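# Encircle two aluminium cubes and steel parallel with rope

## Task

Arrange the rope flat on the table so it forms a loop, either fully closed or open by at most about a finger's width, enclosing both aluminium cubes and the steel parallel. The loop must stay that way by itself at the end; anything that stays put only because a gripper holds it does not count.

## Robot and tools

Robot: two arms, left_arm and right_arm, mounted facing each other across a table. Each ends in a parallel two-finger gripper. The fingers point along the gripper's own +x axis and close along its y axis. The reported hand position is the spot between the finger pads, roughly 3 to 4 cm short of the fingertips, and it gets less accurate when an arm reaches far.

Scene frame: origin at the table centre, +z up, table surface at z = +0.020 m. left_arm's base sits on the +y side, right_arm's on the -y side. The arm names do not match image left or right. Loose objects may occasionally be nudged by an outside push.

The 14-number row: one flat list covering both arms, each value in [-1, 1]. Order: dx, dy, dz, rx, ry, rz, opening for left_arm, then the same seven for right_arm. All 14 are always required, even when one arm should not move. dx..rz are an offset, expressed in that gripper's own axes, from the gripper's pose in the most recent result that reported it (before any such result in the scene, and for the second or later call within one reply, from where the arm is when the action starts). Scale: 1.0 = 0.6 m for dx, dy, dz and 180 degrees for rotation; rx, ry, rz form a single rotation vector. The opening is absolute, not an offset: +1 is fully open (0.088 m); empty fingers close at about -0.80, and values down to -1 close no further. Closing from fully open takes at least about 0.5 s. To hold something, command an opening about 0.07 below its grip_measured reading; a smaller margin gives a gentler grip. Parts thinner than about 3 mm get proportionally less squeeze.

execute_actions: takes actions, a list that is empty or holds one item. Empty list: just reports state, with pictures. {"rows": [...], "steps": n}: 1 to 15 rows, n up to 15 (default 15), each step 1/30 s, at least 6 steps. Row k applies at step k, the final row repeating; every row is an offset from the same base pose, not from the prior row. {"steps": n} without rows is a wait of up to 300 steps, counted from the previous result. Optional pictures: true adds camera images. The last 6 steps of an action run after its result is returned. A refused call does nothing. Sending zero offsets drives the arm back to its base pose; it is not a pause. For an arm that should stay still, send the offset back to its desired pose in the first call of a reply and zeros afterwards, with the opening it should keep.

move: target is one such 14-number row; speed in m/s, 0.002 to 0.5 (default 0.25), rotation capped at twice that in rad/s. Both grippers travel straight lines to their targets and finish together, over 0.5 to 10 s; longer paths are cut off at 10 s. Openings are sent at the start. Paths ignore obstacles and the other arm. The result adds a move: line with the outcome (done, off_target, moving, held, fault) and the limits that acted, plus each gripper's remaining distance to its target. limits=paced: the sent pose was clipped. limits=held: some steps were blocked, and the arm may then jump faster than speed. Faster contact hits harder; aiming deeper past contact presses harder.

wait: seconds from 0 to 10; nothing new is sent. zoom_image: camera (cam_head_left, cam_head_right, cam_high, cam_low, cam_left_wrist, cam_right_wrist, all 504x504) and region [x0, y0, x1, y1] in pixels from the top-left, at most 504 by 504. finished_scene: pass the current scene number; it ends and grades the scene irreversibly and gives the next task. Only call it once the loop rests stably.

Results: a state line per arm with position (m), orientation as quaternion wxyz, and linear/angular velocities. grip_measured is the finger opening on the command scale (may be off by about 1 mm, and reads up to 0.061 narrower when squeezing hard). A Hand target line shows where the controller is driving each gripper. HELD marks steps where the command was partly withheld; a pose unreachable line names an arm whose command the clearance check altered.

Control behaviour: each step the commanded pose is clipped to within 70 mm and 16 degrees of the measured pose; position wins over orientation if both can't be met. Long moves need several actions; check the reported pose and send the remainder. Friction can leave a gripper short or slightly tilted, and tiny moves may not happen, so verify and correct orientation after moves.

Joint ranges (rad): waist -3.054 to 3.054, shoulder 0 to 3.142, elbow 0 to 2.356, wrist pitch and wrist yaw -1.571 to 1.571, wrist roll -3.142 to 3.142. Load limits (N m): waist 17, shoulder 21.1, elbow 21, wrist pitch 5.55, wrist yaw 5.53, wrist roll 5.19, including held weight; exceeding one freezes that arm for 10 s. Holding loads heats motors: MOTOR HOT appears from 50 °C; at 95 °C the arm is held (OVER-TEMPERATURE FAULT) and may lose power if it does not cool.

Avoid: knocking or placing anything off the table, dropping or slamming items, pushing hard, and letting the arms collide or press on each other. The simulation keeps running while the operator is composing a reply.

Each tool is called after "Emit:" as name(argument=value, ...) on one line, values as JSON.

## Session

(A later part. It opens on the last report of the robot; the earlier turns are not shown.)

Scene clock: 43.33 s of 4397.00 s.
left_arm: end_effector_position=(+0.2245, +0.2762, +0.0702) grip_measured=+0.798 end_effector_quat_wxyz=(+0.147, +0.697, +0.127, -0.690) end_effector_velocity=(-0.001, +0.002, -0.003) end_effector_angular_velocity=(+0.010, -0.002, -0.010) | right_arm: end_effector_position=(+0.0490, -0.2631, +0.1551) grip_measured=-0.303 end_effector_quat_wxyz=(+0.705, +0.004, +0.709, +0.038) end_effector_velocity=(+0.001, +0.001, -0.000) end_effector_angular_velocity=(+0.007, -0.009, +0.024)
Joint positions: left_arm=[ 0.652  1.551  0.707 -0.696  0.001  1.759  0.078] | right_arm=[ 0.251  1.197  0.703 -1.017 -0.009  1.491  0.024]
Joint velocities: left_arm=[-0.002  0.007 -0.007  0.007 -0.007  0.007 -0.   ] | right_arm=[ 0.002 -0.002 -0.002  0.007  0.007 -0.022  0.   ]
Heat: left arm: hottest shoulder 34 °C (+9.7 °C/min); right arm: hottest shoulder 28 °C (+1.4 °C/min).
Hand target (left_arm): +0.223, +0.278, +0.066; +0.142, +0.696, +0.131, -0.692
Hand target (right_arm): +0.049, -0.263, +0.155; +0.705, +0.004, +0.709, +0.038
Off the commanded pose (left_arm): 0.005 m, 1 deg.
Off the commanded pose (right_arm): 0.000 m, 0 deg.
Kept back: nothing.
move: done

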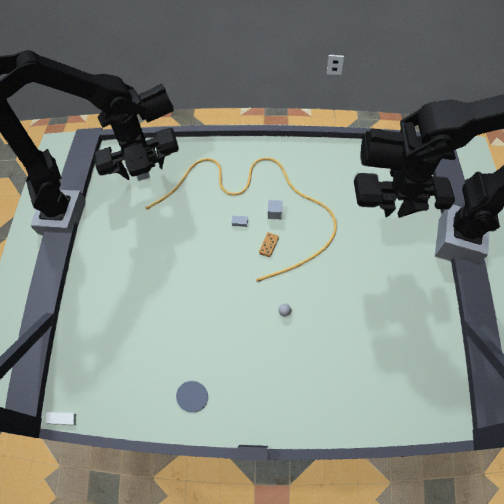

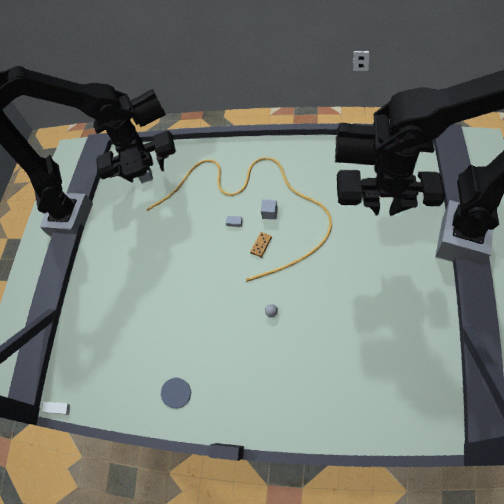

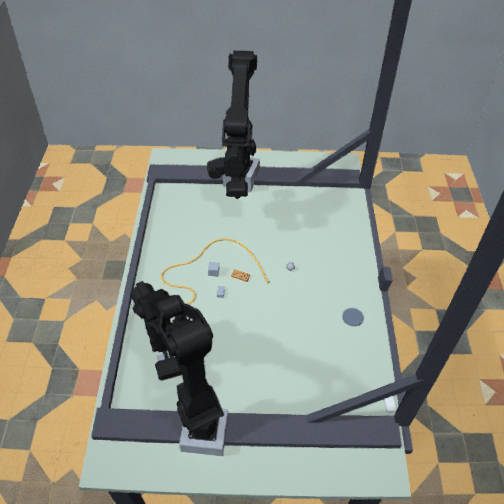

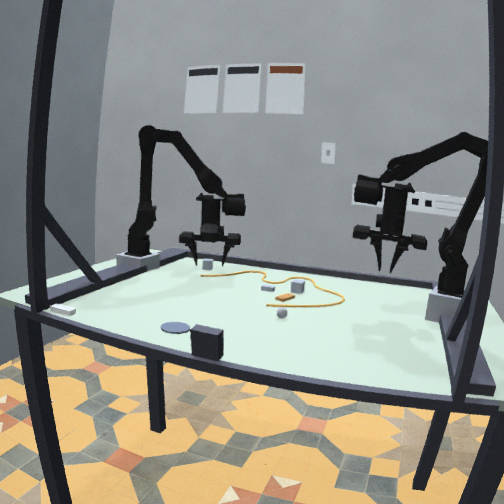

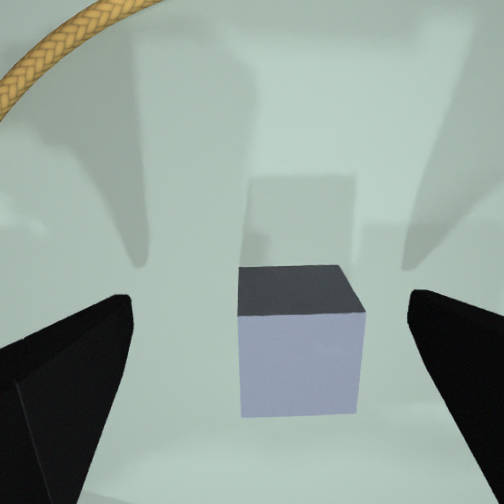

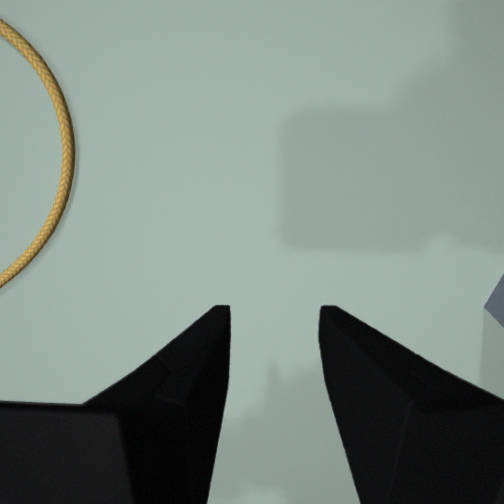

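Emit:
move(target=[0.014,-0.014,0,0,0,-0.01,0.8, 0,0,0,0,0,0,-0.3], speed=0.05)

Emit:
move(target=[0,0,0,0,0,0,-0.3, 0,0,0,0,0,0,-0.3])

Emit:
move(target=[-0.07,0,0,0,0,0,-0.3, 0,0,0,0,0,0,-0.3], speed=0.15)

Emit:
move(target=[0,0.265,0.423,0.125,0,0,-0.3, 0,0,0,0,0,0,-0.3], speed=0.3)

Scene clock: 44.47 s of 4397.00 s.
left_arm: end_effector_position=(+0.2223, +0.2804, +0.0652) grip_measured=+0.798 end_effector_quat_wxyz=(+0.141, +0.696, +0.133, -0.691) end_effector_velocity=(-0.003, +0.005, -0.000) end_effector_angular_velocity=(+0.022, +0.006, +0.005) | right_arm: end_effector_position=(+0.0490, -0.2631, +0.1551) grip_measured=-0.303 end_effector_quat_wxyz=(+0.705, +0.004, +0.709, +0.038) end_effector_velocity=(-0.001, -0.000, -0.001) end_effector_angular_velocity=(+0.008, +0.007, +0.005)
Joint positions: left_arm=[ 0.652  1.561  0.691 -0.689 -0.002  1.759  0.078] | right_arm=[ 0.251  1.197  0.703 -1.017 -0.009  1.491  0.024]
Joint velocities: left_arm=[-0.002 -0.002 -0.002 -0.022 -0.007 -0.007 -0.   ] | right_arm=[-0.002 -0.007 -0.007  0.007 -0.007 -0.007  0.   ]
Heat: left arm: hottest shoulder 34 °C (+9.4 °C/min); right arm: hottest shoulder 28 °C (+1.3 °C/min).
Hand target (left_arm): +0.222, +0.284, +0.062; +0.136, +0.695, +0.138, -0.692
Hand target (right_arm): +0.049, -0.263, +0.155; +0.705, +0.004, +0.709, +0.038
Off the commanded pose (left_arm): 0.005 m, 1 deg.
Off the commanded pose (right_arm): 0.000 m, 0 deg.
Kept back: nothing.
move: done

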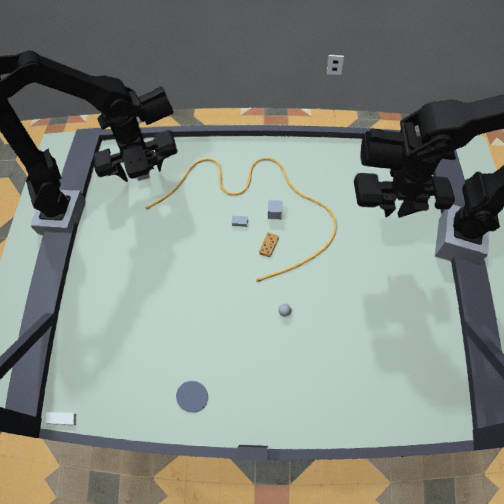

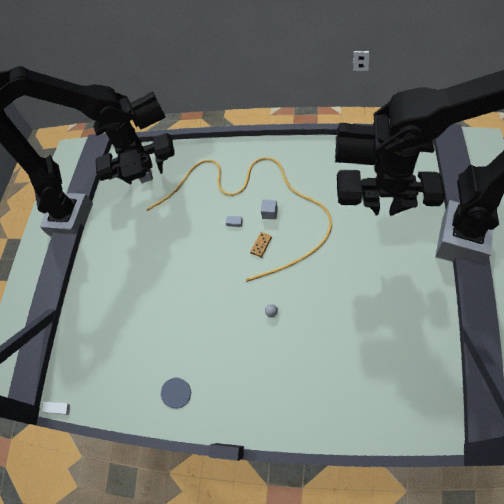

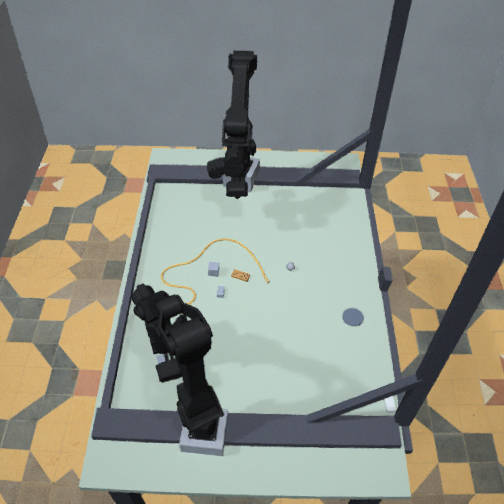

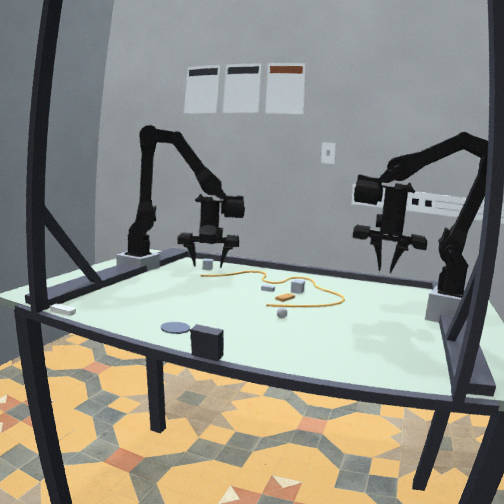

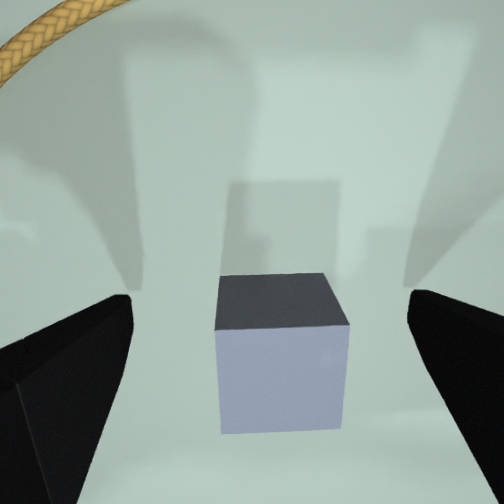

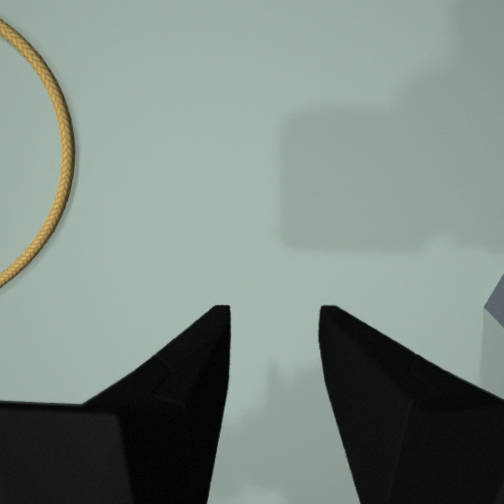

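Scene clock: 45.03 s of 4397.00 s.
left_arm: end_effector_position=(+0.2222, +0.2806, +0.0652) grip_measured=-0.221 end_effector_quat_wxyz=(+0.141, +0.696, +0.133, -0.692) end_effector_velocity=(-0.001, -0.001, -0.001) end_effector_angular_velocity=(-0.006, +0.005, +0.019) | right_arm: end_effector_position=(+0.0490, -0.2631, +0.1551) grip_measured=-0.303 end_effector_quat_wxyz=(+0.705, +0.004, +0.709, +0.038) end_effector_velocity=(-0.001, +0.001, -0.000) end_effector_angular_velocity=(+0.008, +0.007, +0.005)
Joint positions: left_arm=[ 0.652  1.561  0.691 -0.689 -0.002  1.759  0.028] | right_arm=[ 0.251  1.197  0.703 -1.017 -0.009  1.491  0.024]
Joint velocities: left_arm=[-0.002  0.002 -0.002  0.007  0.007 -0.022 -0.   ] | right_arm=[-0.002 -0.002 -0.002  0.007 -0.007 -0.007 -0.   ]
Heat: left arm: hottest shoulder 34 °C (+9.3 °C/min); right arm: hottest elbow 28 °C (+1.3 °C/min).
Hand target (left_arm): +0.222, +0.280, +0.065; +0.141, +0.696, +0.133, -0.692
Hand target (right_arm): +0.049, -0.263, +0.155; +0.705, +0.004, +0.709, +0.038
Off the commanded pose (left_arm): 0.000 m, 0 deg.
Off the commanded pose (right_arm): 0.000 m, 0 deg.
Kept back: nothing.
move: done

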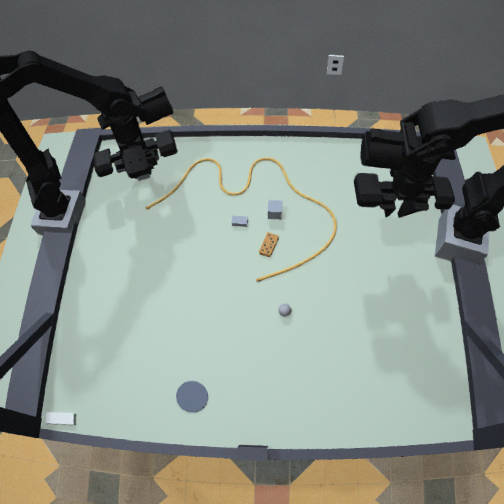

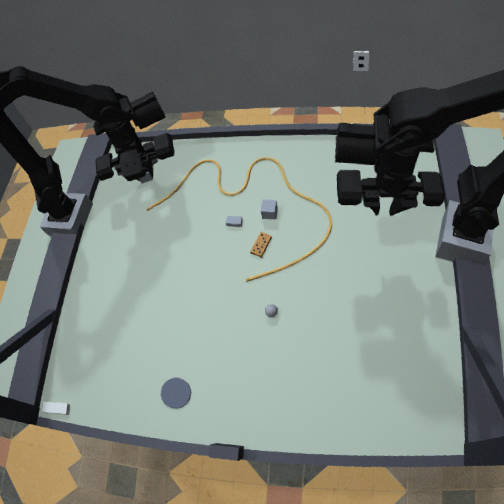

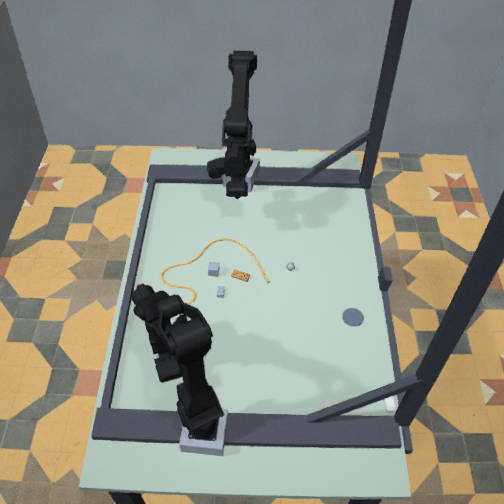

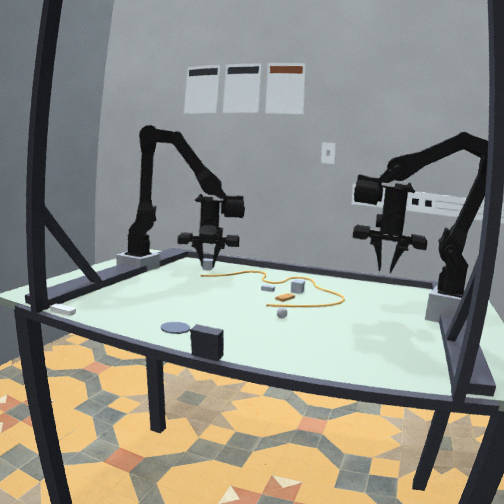

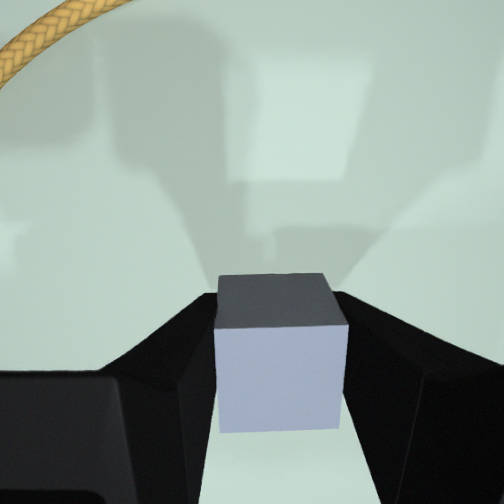

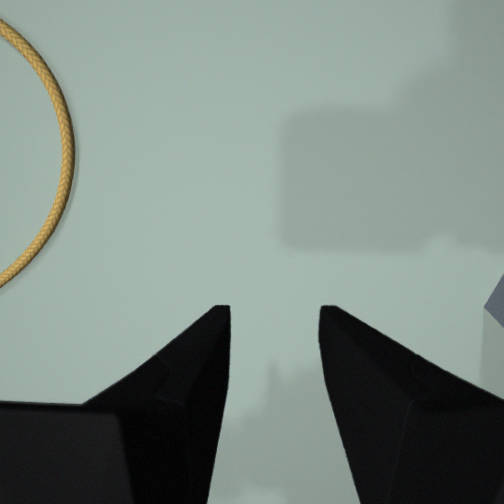

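Scene clock: 45.90 s of 4397.00 s.
left_arm: end_effector_position=(+0.2200, +0.2838, +0.1026) grip_measured=-0.221 end_effector_quat_wxyz=(+0.135, +0.694, +0.138, -0.694) end_effector_velocity=(+0.001, +0.001, +0.003) end_effector_angular_velocity=(+0.010, -0.002, +0.010) | right_arm: end_effector_position=(+0.0490, -0.2631, +0.1551) grip_measured=-0.303 end_effector_quat_wxyz=(+0.705, +0.004, +0.709, +0.038) end_effector_velocity=(+0.001, -0.004, +0.001) end_effector_angular_velocity=(-0.017, -0.007, +0.004)
Joint positions: left_arm=[ 0.652  1.471  0.781 -0.885 -0.002  1.759  0.028] | right_arm=[ 0.251  1.197  0.703 -1.017 -0.009  1.491  0.024]
Joint velocities: left_arm=[ 0.002 -0.002  0.012 -0.022 -0.007 -0.007 -0.   ] | right_arm=[-0.002 -0.002  0.002 -0.022  0.007 -0.007 -0.   ]
Heat: left arm: hottest shoulder 33 °C (+7.8 °C/min); right arm: hottest elbow 28 °C (+1.3 °C/min).
Hand target (left_arm): +0.222, +0.281, +0.107; +0.140, +0.696, +0.133, -0.692
Hand target (right_arm): +0.049, -0.263, +0.155; +0.705, +0.004, +0.709, +0.038
Off the commanded pose (left_arm): 0.006 m, 1 deg.
Off the commanded pose (right_arm): 0.000 m, 0 deg.
Kept back: nothing.
move: done

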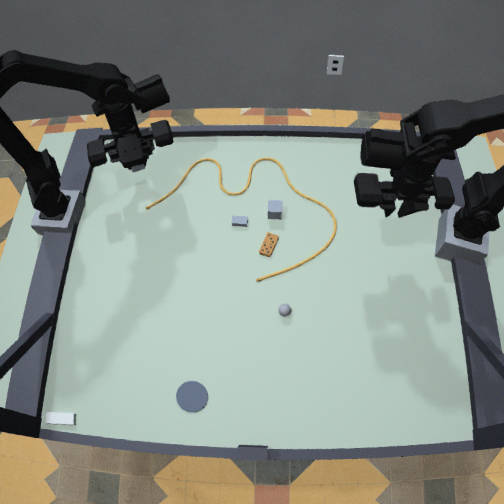

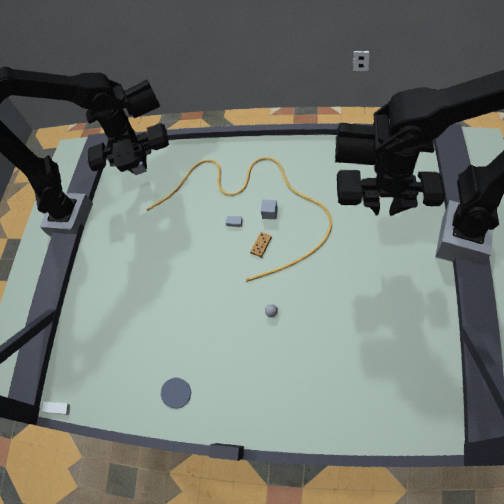

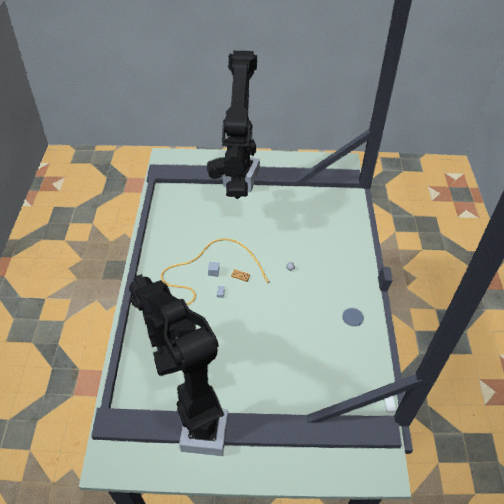

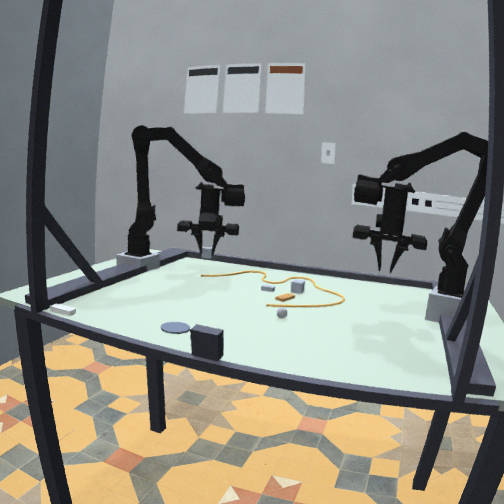

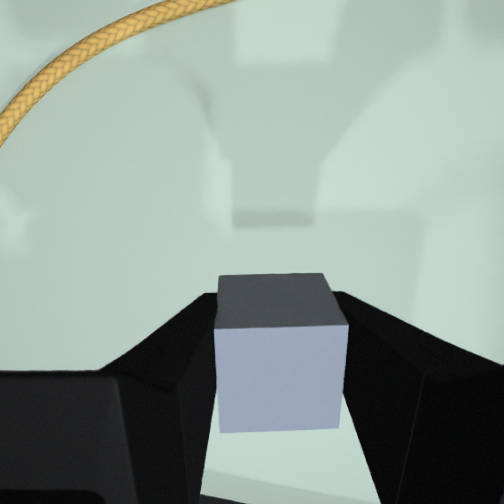

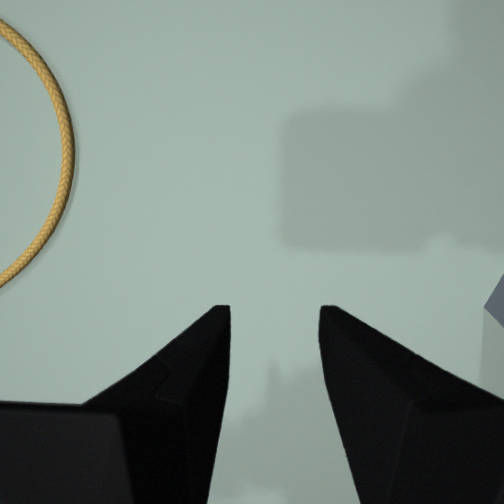

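Scene clock: 47.57 s of 4397.00 s.
left_arm: end_effector_position=(+0.0447, +0.0426, +0.1061) grip_measured=-0.221 end_effector_quat_wxyz=(+0.001, +0.707, -0.004, -0.707) end_effector_velocity=(-0.000, -0.002, +0.002) end_effector_angular_velocity=(+0.006, -0.008, -0.010) | right_arm: end_effector_position=(+0.0490, -0.2631, +0.1551) grip_measured=-0.303 end_effector_quat_wxyz=(+0.705, +0.004, +0.709, +0.038) end_effector_velocity=(+0.000, +0.002, +0.001) end_effector_angular_velocity=(+0.012, +0.006, +0.000)
Joint positions: left_arm=[-0.055  2.226  1.775 -1.113 -0.002  1.445  0.028] | right_arm=[ 0.251  1.197  0.703 -1.017 -0.009  1.491  0.024]
Joint velocities: left_arm=[-0.002  0.012  0.027 -0.022 -0.007  0.007  0.   ] | right_arm=[-0.007 -0.002  0.002  0.007 -0.007 -0.007 -0.   ]
Heat: left arm: hottest shoulder 33 °C (+7.6 °C/min); right arm: hottest elbow 28 °C (+1.3 °C/min).
Hand target (left_arm): +0.044, +0.041, +0.103; -0.002, +0.709, -0.001, -0.705
Hand target (right_arm): +0.049, -0.263, +0.155; +0.705, +0.004, +0.709, +0.038
Off the commanded pose (left_arm): 0.005 m, 1 deg.
Off the commanded pose (right_arm): 0.000 m, 0 deg.
Kept back: nothing.
move: done

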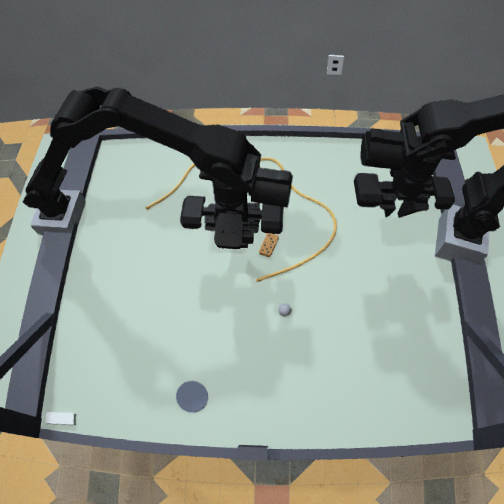

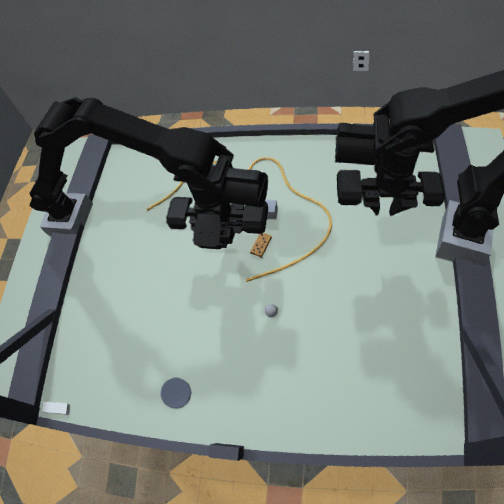

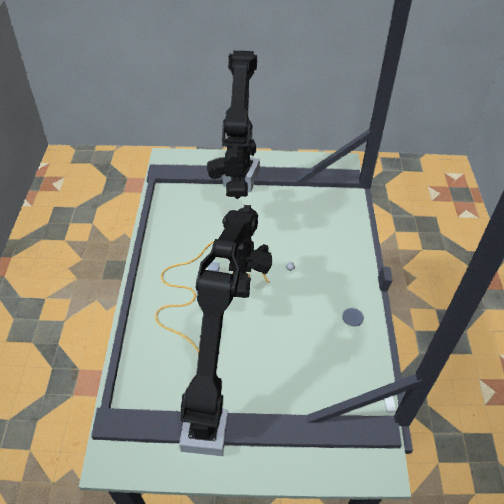

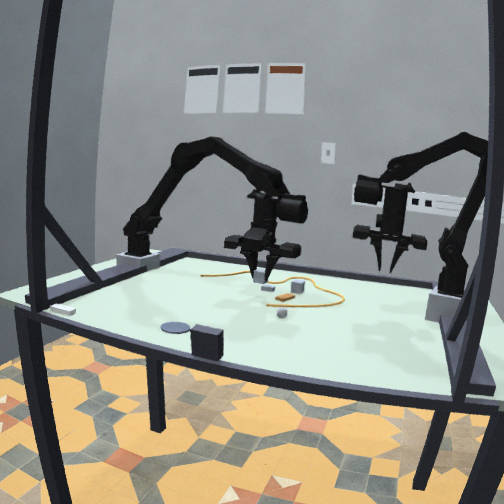

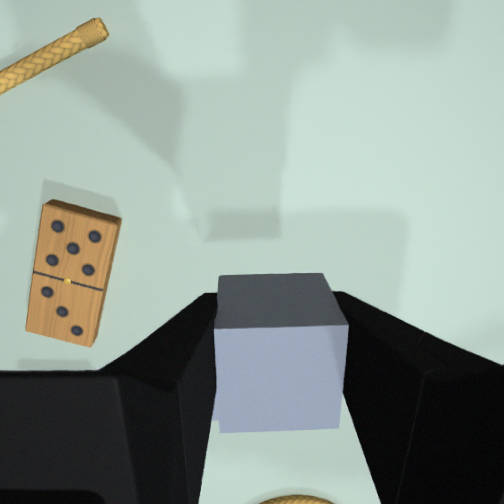

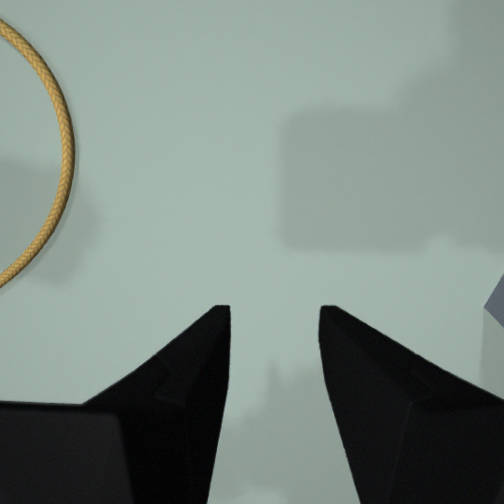

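Emit:
move(target=[0.077,0.012,-0.012,0,0,-0.006,-0.3, 0,0,0,0,0,0,-0.3], speed=0.06)

Emit:
move(target=[0,0,0,0,0,0,0.15, 0,0,0,0,0,0,-0.3])

Emit:
move(target=[-0.08,0,0,0,0,0,0.15, 0,0,0,0,0,0,-0.3], speed=0.15)

Scene clock: 49.03 s of 4397.00 s.
left_arm: end_effector_position=(+0.0496, +0.0316, +0.0716) grip_measured=-0.221 end_effector_quat_wxyz=(+0.004, +0.706, -0.006, -0.708) end_effector_velocity=(+0.002, +0.002, +0.000) end_effector_angular_velocity=(+0.005, -0.023, +0.005) | right_arm: end_effector_position=(+0.0490, -0.2631, +0.1551) grip_measured=-0.303 end_effector_quat_wxyz=(+0.705, +0.004, +0.709, +0.038) end_effector_velocity=(-0.001, -0.001, +0.000) end_effector_angular_velocity=(-0.007, +0.007, +0.005)
Joint positions: left_arm=[-0.04   2.297  1.754 -1.013  0.     1.459  0.028] | right_arm=[ 0.251  1.197  0.703 -1.017 -0.009  1.491  0.024]
Joint velocities: left_arm=[-0.002 -0.002 -0.002 -0.007 -0.022 -0.007 -0.   ] | right_arm=[-0.002  0.002  0.002 -0.007 -0.007 -0.007  0.   ]
Heat: left arm: hottest shoulder 34 °C (+8.6 °C/min); right arm: hottest elbow 28 °C (+1.2 °C/min).
Hand target (left_arm): +0.052, +0.035, +0.060; -0.005, +0.707, +0.003, -0.707
Hand target (right_arm): +0.049, -0.263, +0.155; +0.705, +0.004, +0.709, +0.038
Off the commanded pose (left_arm): 0.012 m, 2 deg.
Off the commanded pose (right_arm): 0.000 m, 0 deg.
Kept back: nothing.
move: off_target (left_arm)

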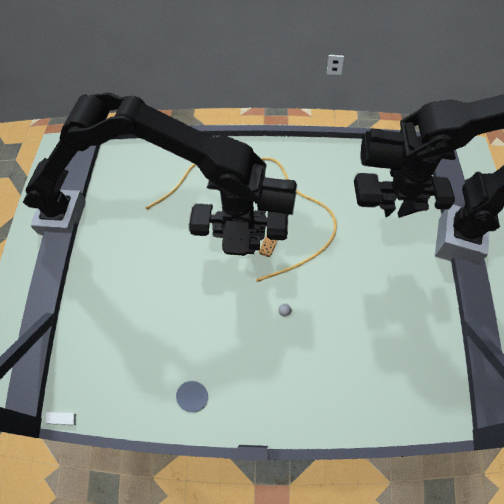

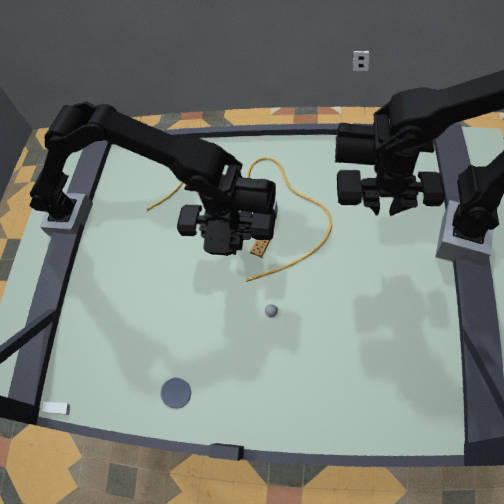

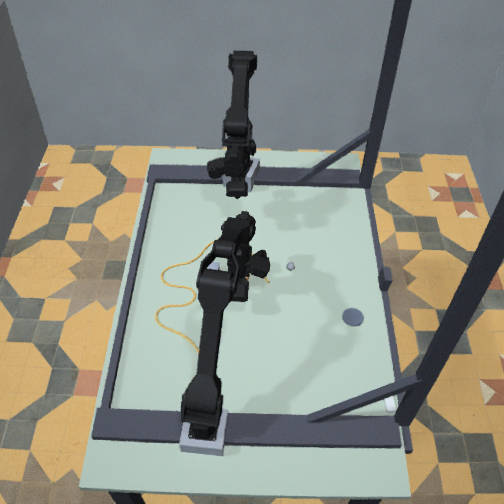

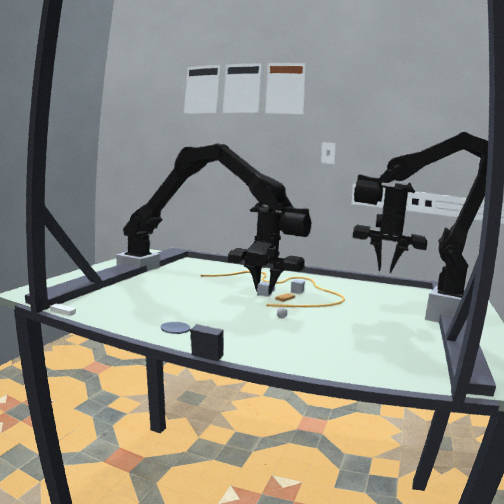

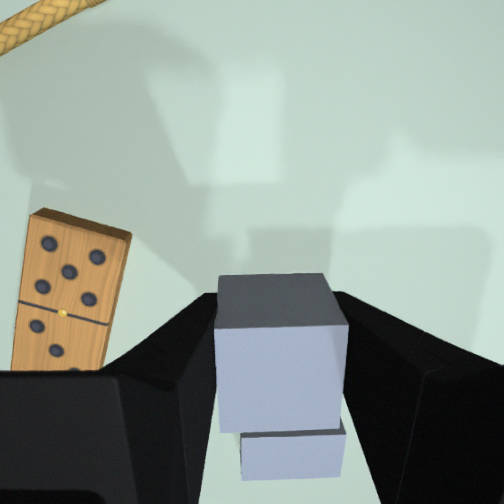

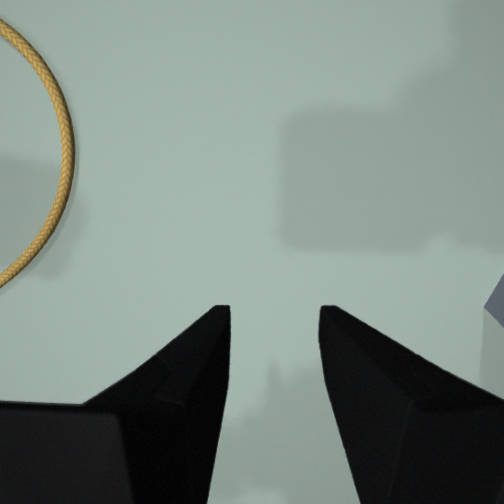

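Scene clock: 49.70 s of 4397.00 s.
left_arm: end_effector_position=(+0.0495, +0.0315, +0.0716) grip_measured=+0.146 end_effector_quat_wxyz=(+0.004, +0.706, -0.006, -0.708) end_effector_velocity=(+0.002, +0.002, +0.000) end_effector_angular_velocity=(+0.005, -0.023, -0.009) | right_arm: end_effector_position=(+0.0490, -0.2631, +0.1551) grip_measured=-0.303 end_effector_quat_wxyz=(+0.705, +0.004, +0.709, +0.038) end_effector_velocity=(+0.001, -0.004, -0.002) end_effector_angular_velocity=(-0.012, -0.008, +0.019)
Joint positions: left_arm=[-0.04   2.297  1.754 -1.012  0.     1.459  0.046] | right_arm=[ 0.251  1.197  0.703 -1.017 -0.009  1.491  0.024]
Joint velocities: left_arm=[-0.002 -0.002 -0.002 -0.007 -0.022  0.007  0.001] | right_arm=[-0.002 -0.002 -0.007 -0.007  0.007 -0.022  0.   ]
Heat: left arm: hottest shoulder 34 °C (+8.5 °C/min); right arm: hottest elbow 28 °C (+1.2 °C/min).
Hand target (left_arm): +0.050, +0.032, +0.072; +0.004, +0.706, -0.006, -0.708
Hand target (right_arm): +0.049, -0.263, +0.155; +0.705, +0.004, +0.709, +0.038
Off the commanded pose (left_arm): 0.000 m, 0 deg.
Off the commanded pose (right_arm): 0.000 m, 0 deg.
Kept back: nothing.
move: done

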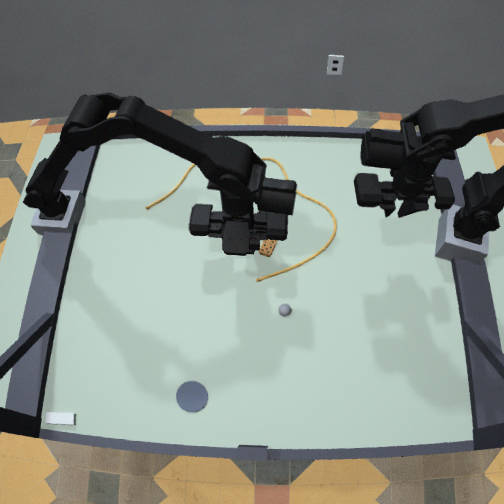

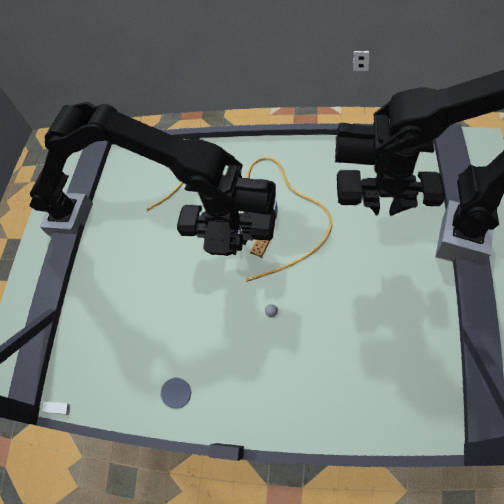

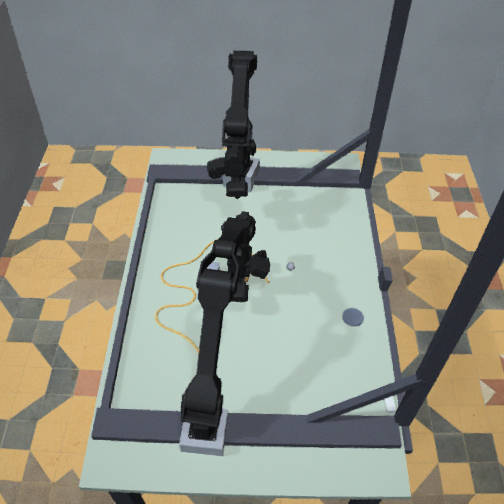

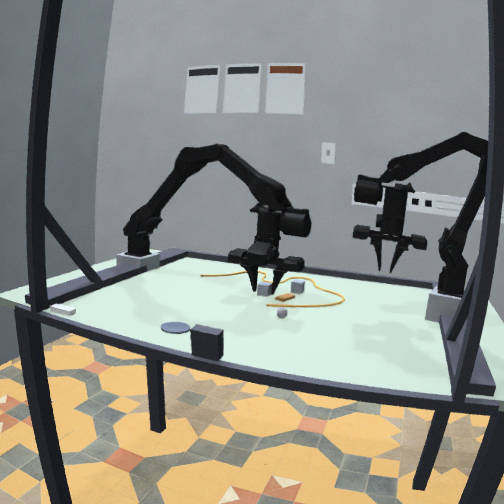

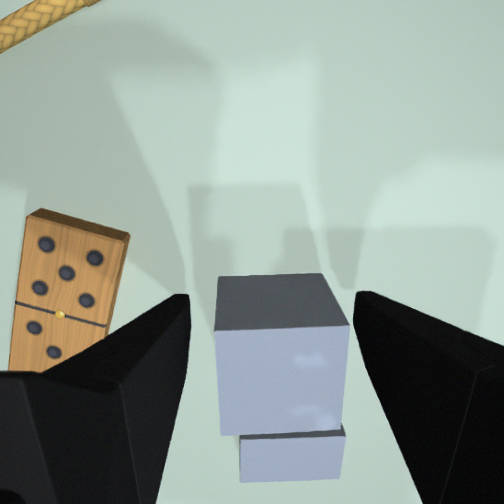

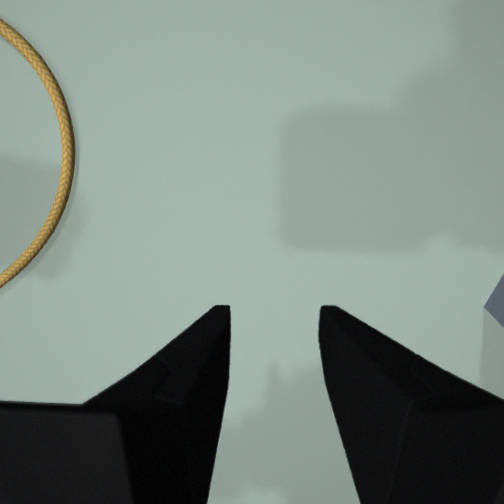

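Scene clock: 50.57 s of 4397.00 s.
left_arm: end_effector_position=(+0.0499, +0.0346, +0.1129) grip_measured=+0.148 end_effector_quat_wxyz=(-0.001, +0.707, -0.001, -0.707) end_effector_velocity=(+0.002, -0.000, +0.005) end_effector_angular_velocity=(-0.000, -0.022, +0.005) | right_arm: end_effector_position=(+0.0490, -0.2631, +0.1551) grip_measured=-0.303 end_effector_quat_wxyz=(+0.705, +0.004, +0.709, +0.038) end_effector_velocity=(-0.003, -0.002, -0.000) end_effector_angular_velocity=(-0.007, +0.022, +0.006)
Joint positions: left_arm=[-0.04   2.258  1.855 -1.168  0.     1.459  0.046] | right_arm=[ 0.251  1.197  0.703 -1.017 -0.009  1.491  0.024]
Joint velocities: left_arm=[-0.002 -0.002  0.017 -0.022 -0.022 -0.007  0.   ] | right_arm=[-0.002 -0.002 -0.002 -0.007 -0.022 -0.007 -0.   ]
Heat: left arm: hottest shoulder 34 °C (+8.3 °C/min); right arm: hottest elbow 28 °C (+1.2 °C/min).
Hand target (left_arm): +0.050, +0.032, +0.120; +0.005, +0.706, -0.006, -0.708
Hand target (right_arm): +0.049, -0.263, +0.155; +0.705, +0.004, +0.709, +0.038
Off the commanded pose (left_arm): 0.007 m, 1 deg.
Off the commanded pose (right_arm): 0.000 m, 0 deg.
Kept back: nothing.
move: done

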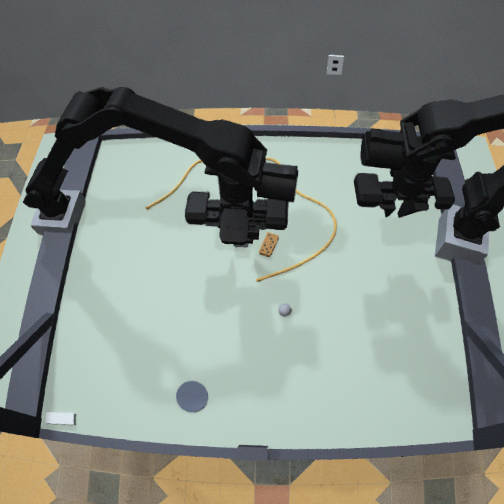

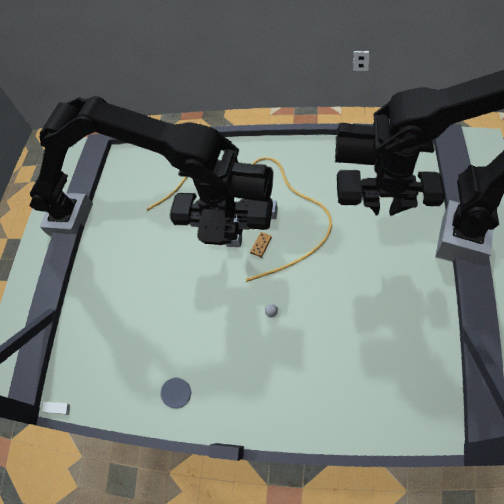

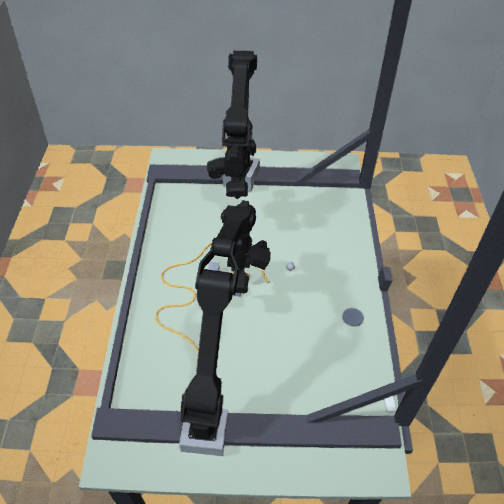

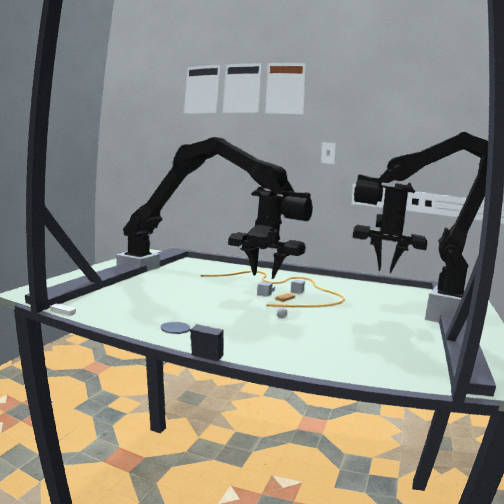

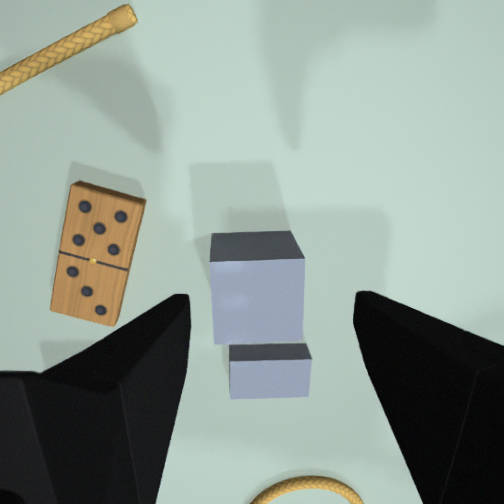

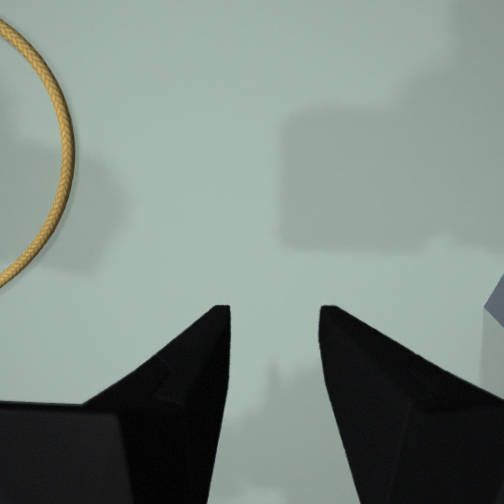

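Emit:
move(target=[0,-0.317,-0.153,0.305,0,0,0.5, 0,0,0,0,0,0,-0.3], speed=0.4)

Scene clock: 52.60 s of 4397.00 s.
left_arm: end_effector_position=(+0.1433, +0.2222, +0.1119) grip_measured=+0.498 end_effector_quat_wxyz=(-0.328, +0.626, -0.323, -0.629) end_effector_velocity=(-0.002, +0.009, -0.001) end_effector_angular_velocity=(+0.025, +0.012, -0.005) | right_arm: end_effector_position=(+0.0490, -0.2631, +0.1551) grip_measured=-0.303 end_effector_quat_wxyz=(+0.705, +0.004, +0.709, +0.038) end_effector_velocity=(-0.001, -0.002, -0.000) end_effector_angular_velocity=(-0.007, +0.007, +0.005)
Joint positions: left_arm=[ 0.249  1.573  0.918 -0.923 -0.002  2.703  0.063] | right_arm=[ 0.251  1.197  0.703 -1.017 -0.009  1.491  0.024]
Joint velocities: left_arm=[ 0.002 -0.012 -0.017 -0.022  0.007  0.007 -0.   ] | right_arm=[-0.002 -0.002 -0.002 -0.007 -0.007 -0.007 -0.   ]
Heat: left arm: hottest shoulder 35 °C (+9.1 °C/min); right arm: hottest elbow 29 °C (+2.3 °C/min).
Hand target (left_arm): +0.143, +0.224, +0.112; -0.327, +0.626, -0.326, -0.628
Hand target (right_arm): +0.049, -0.263, +0.155; +0.705, +0.004, +0.709, +0.038
Off the commanded pose (left_arm): 0.003 m, 0 deg.
Off the commanded pose (right_arm): 0.000 m, 0 deg.
Kept back: nothing.
move: done

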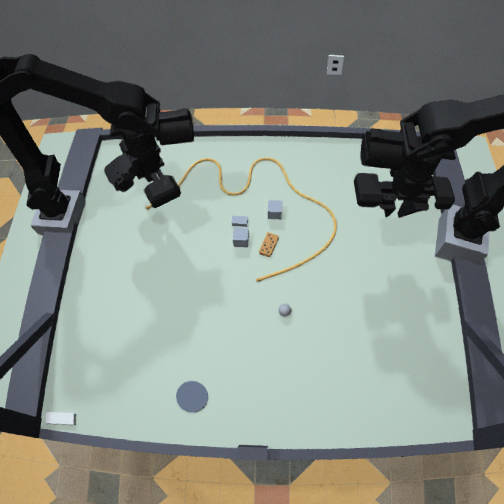

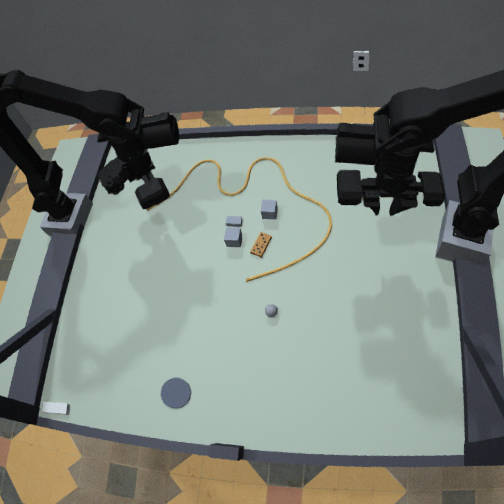

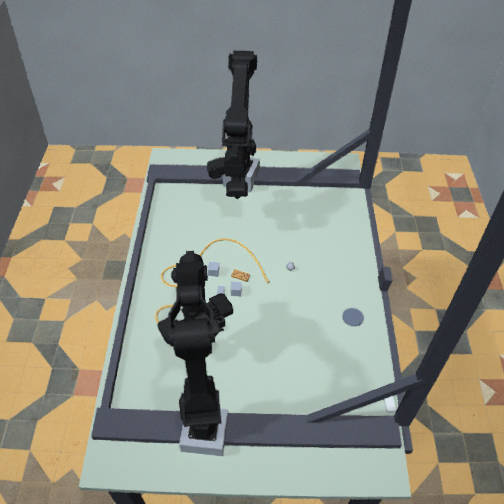

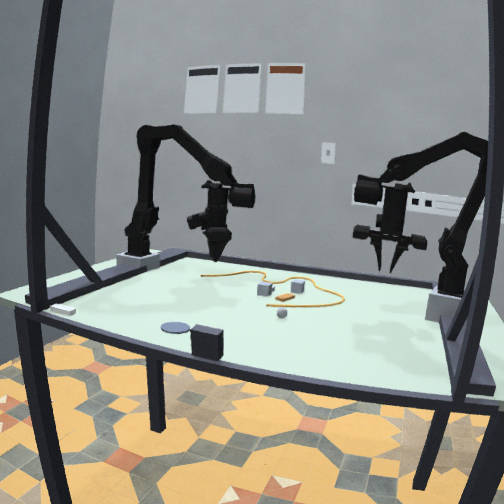

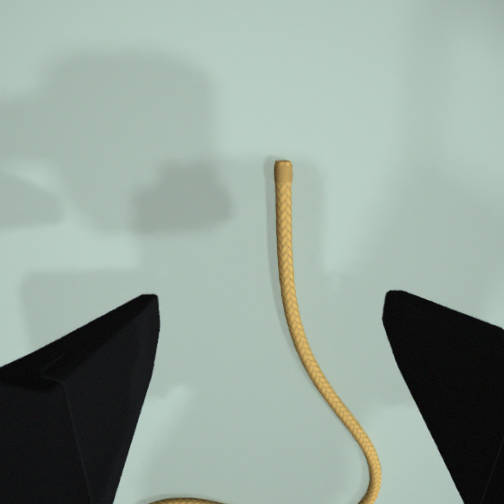

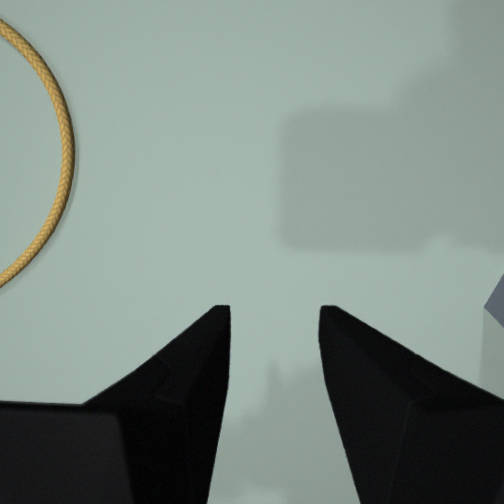

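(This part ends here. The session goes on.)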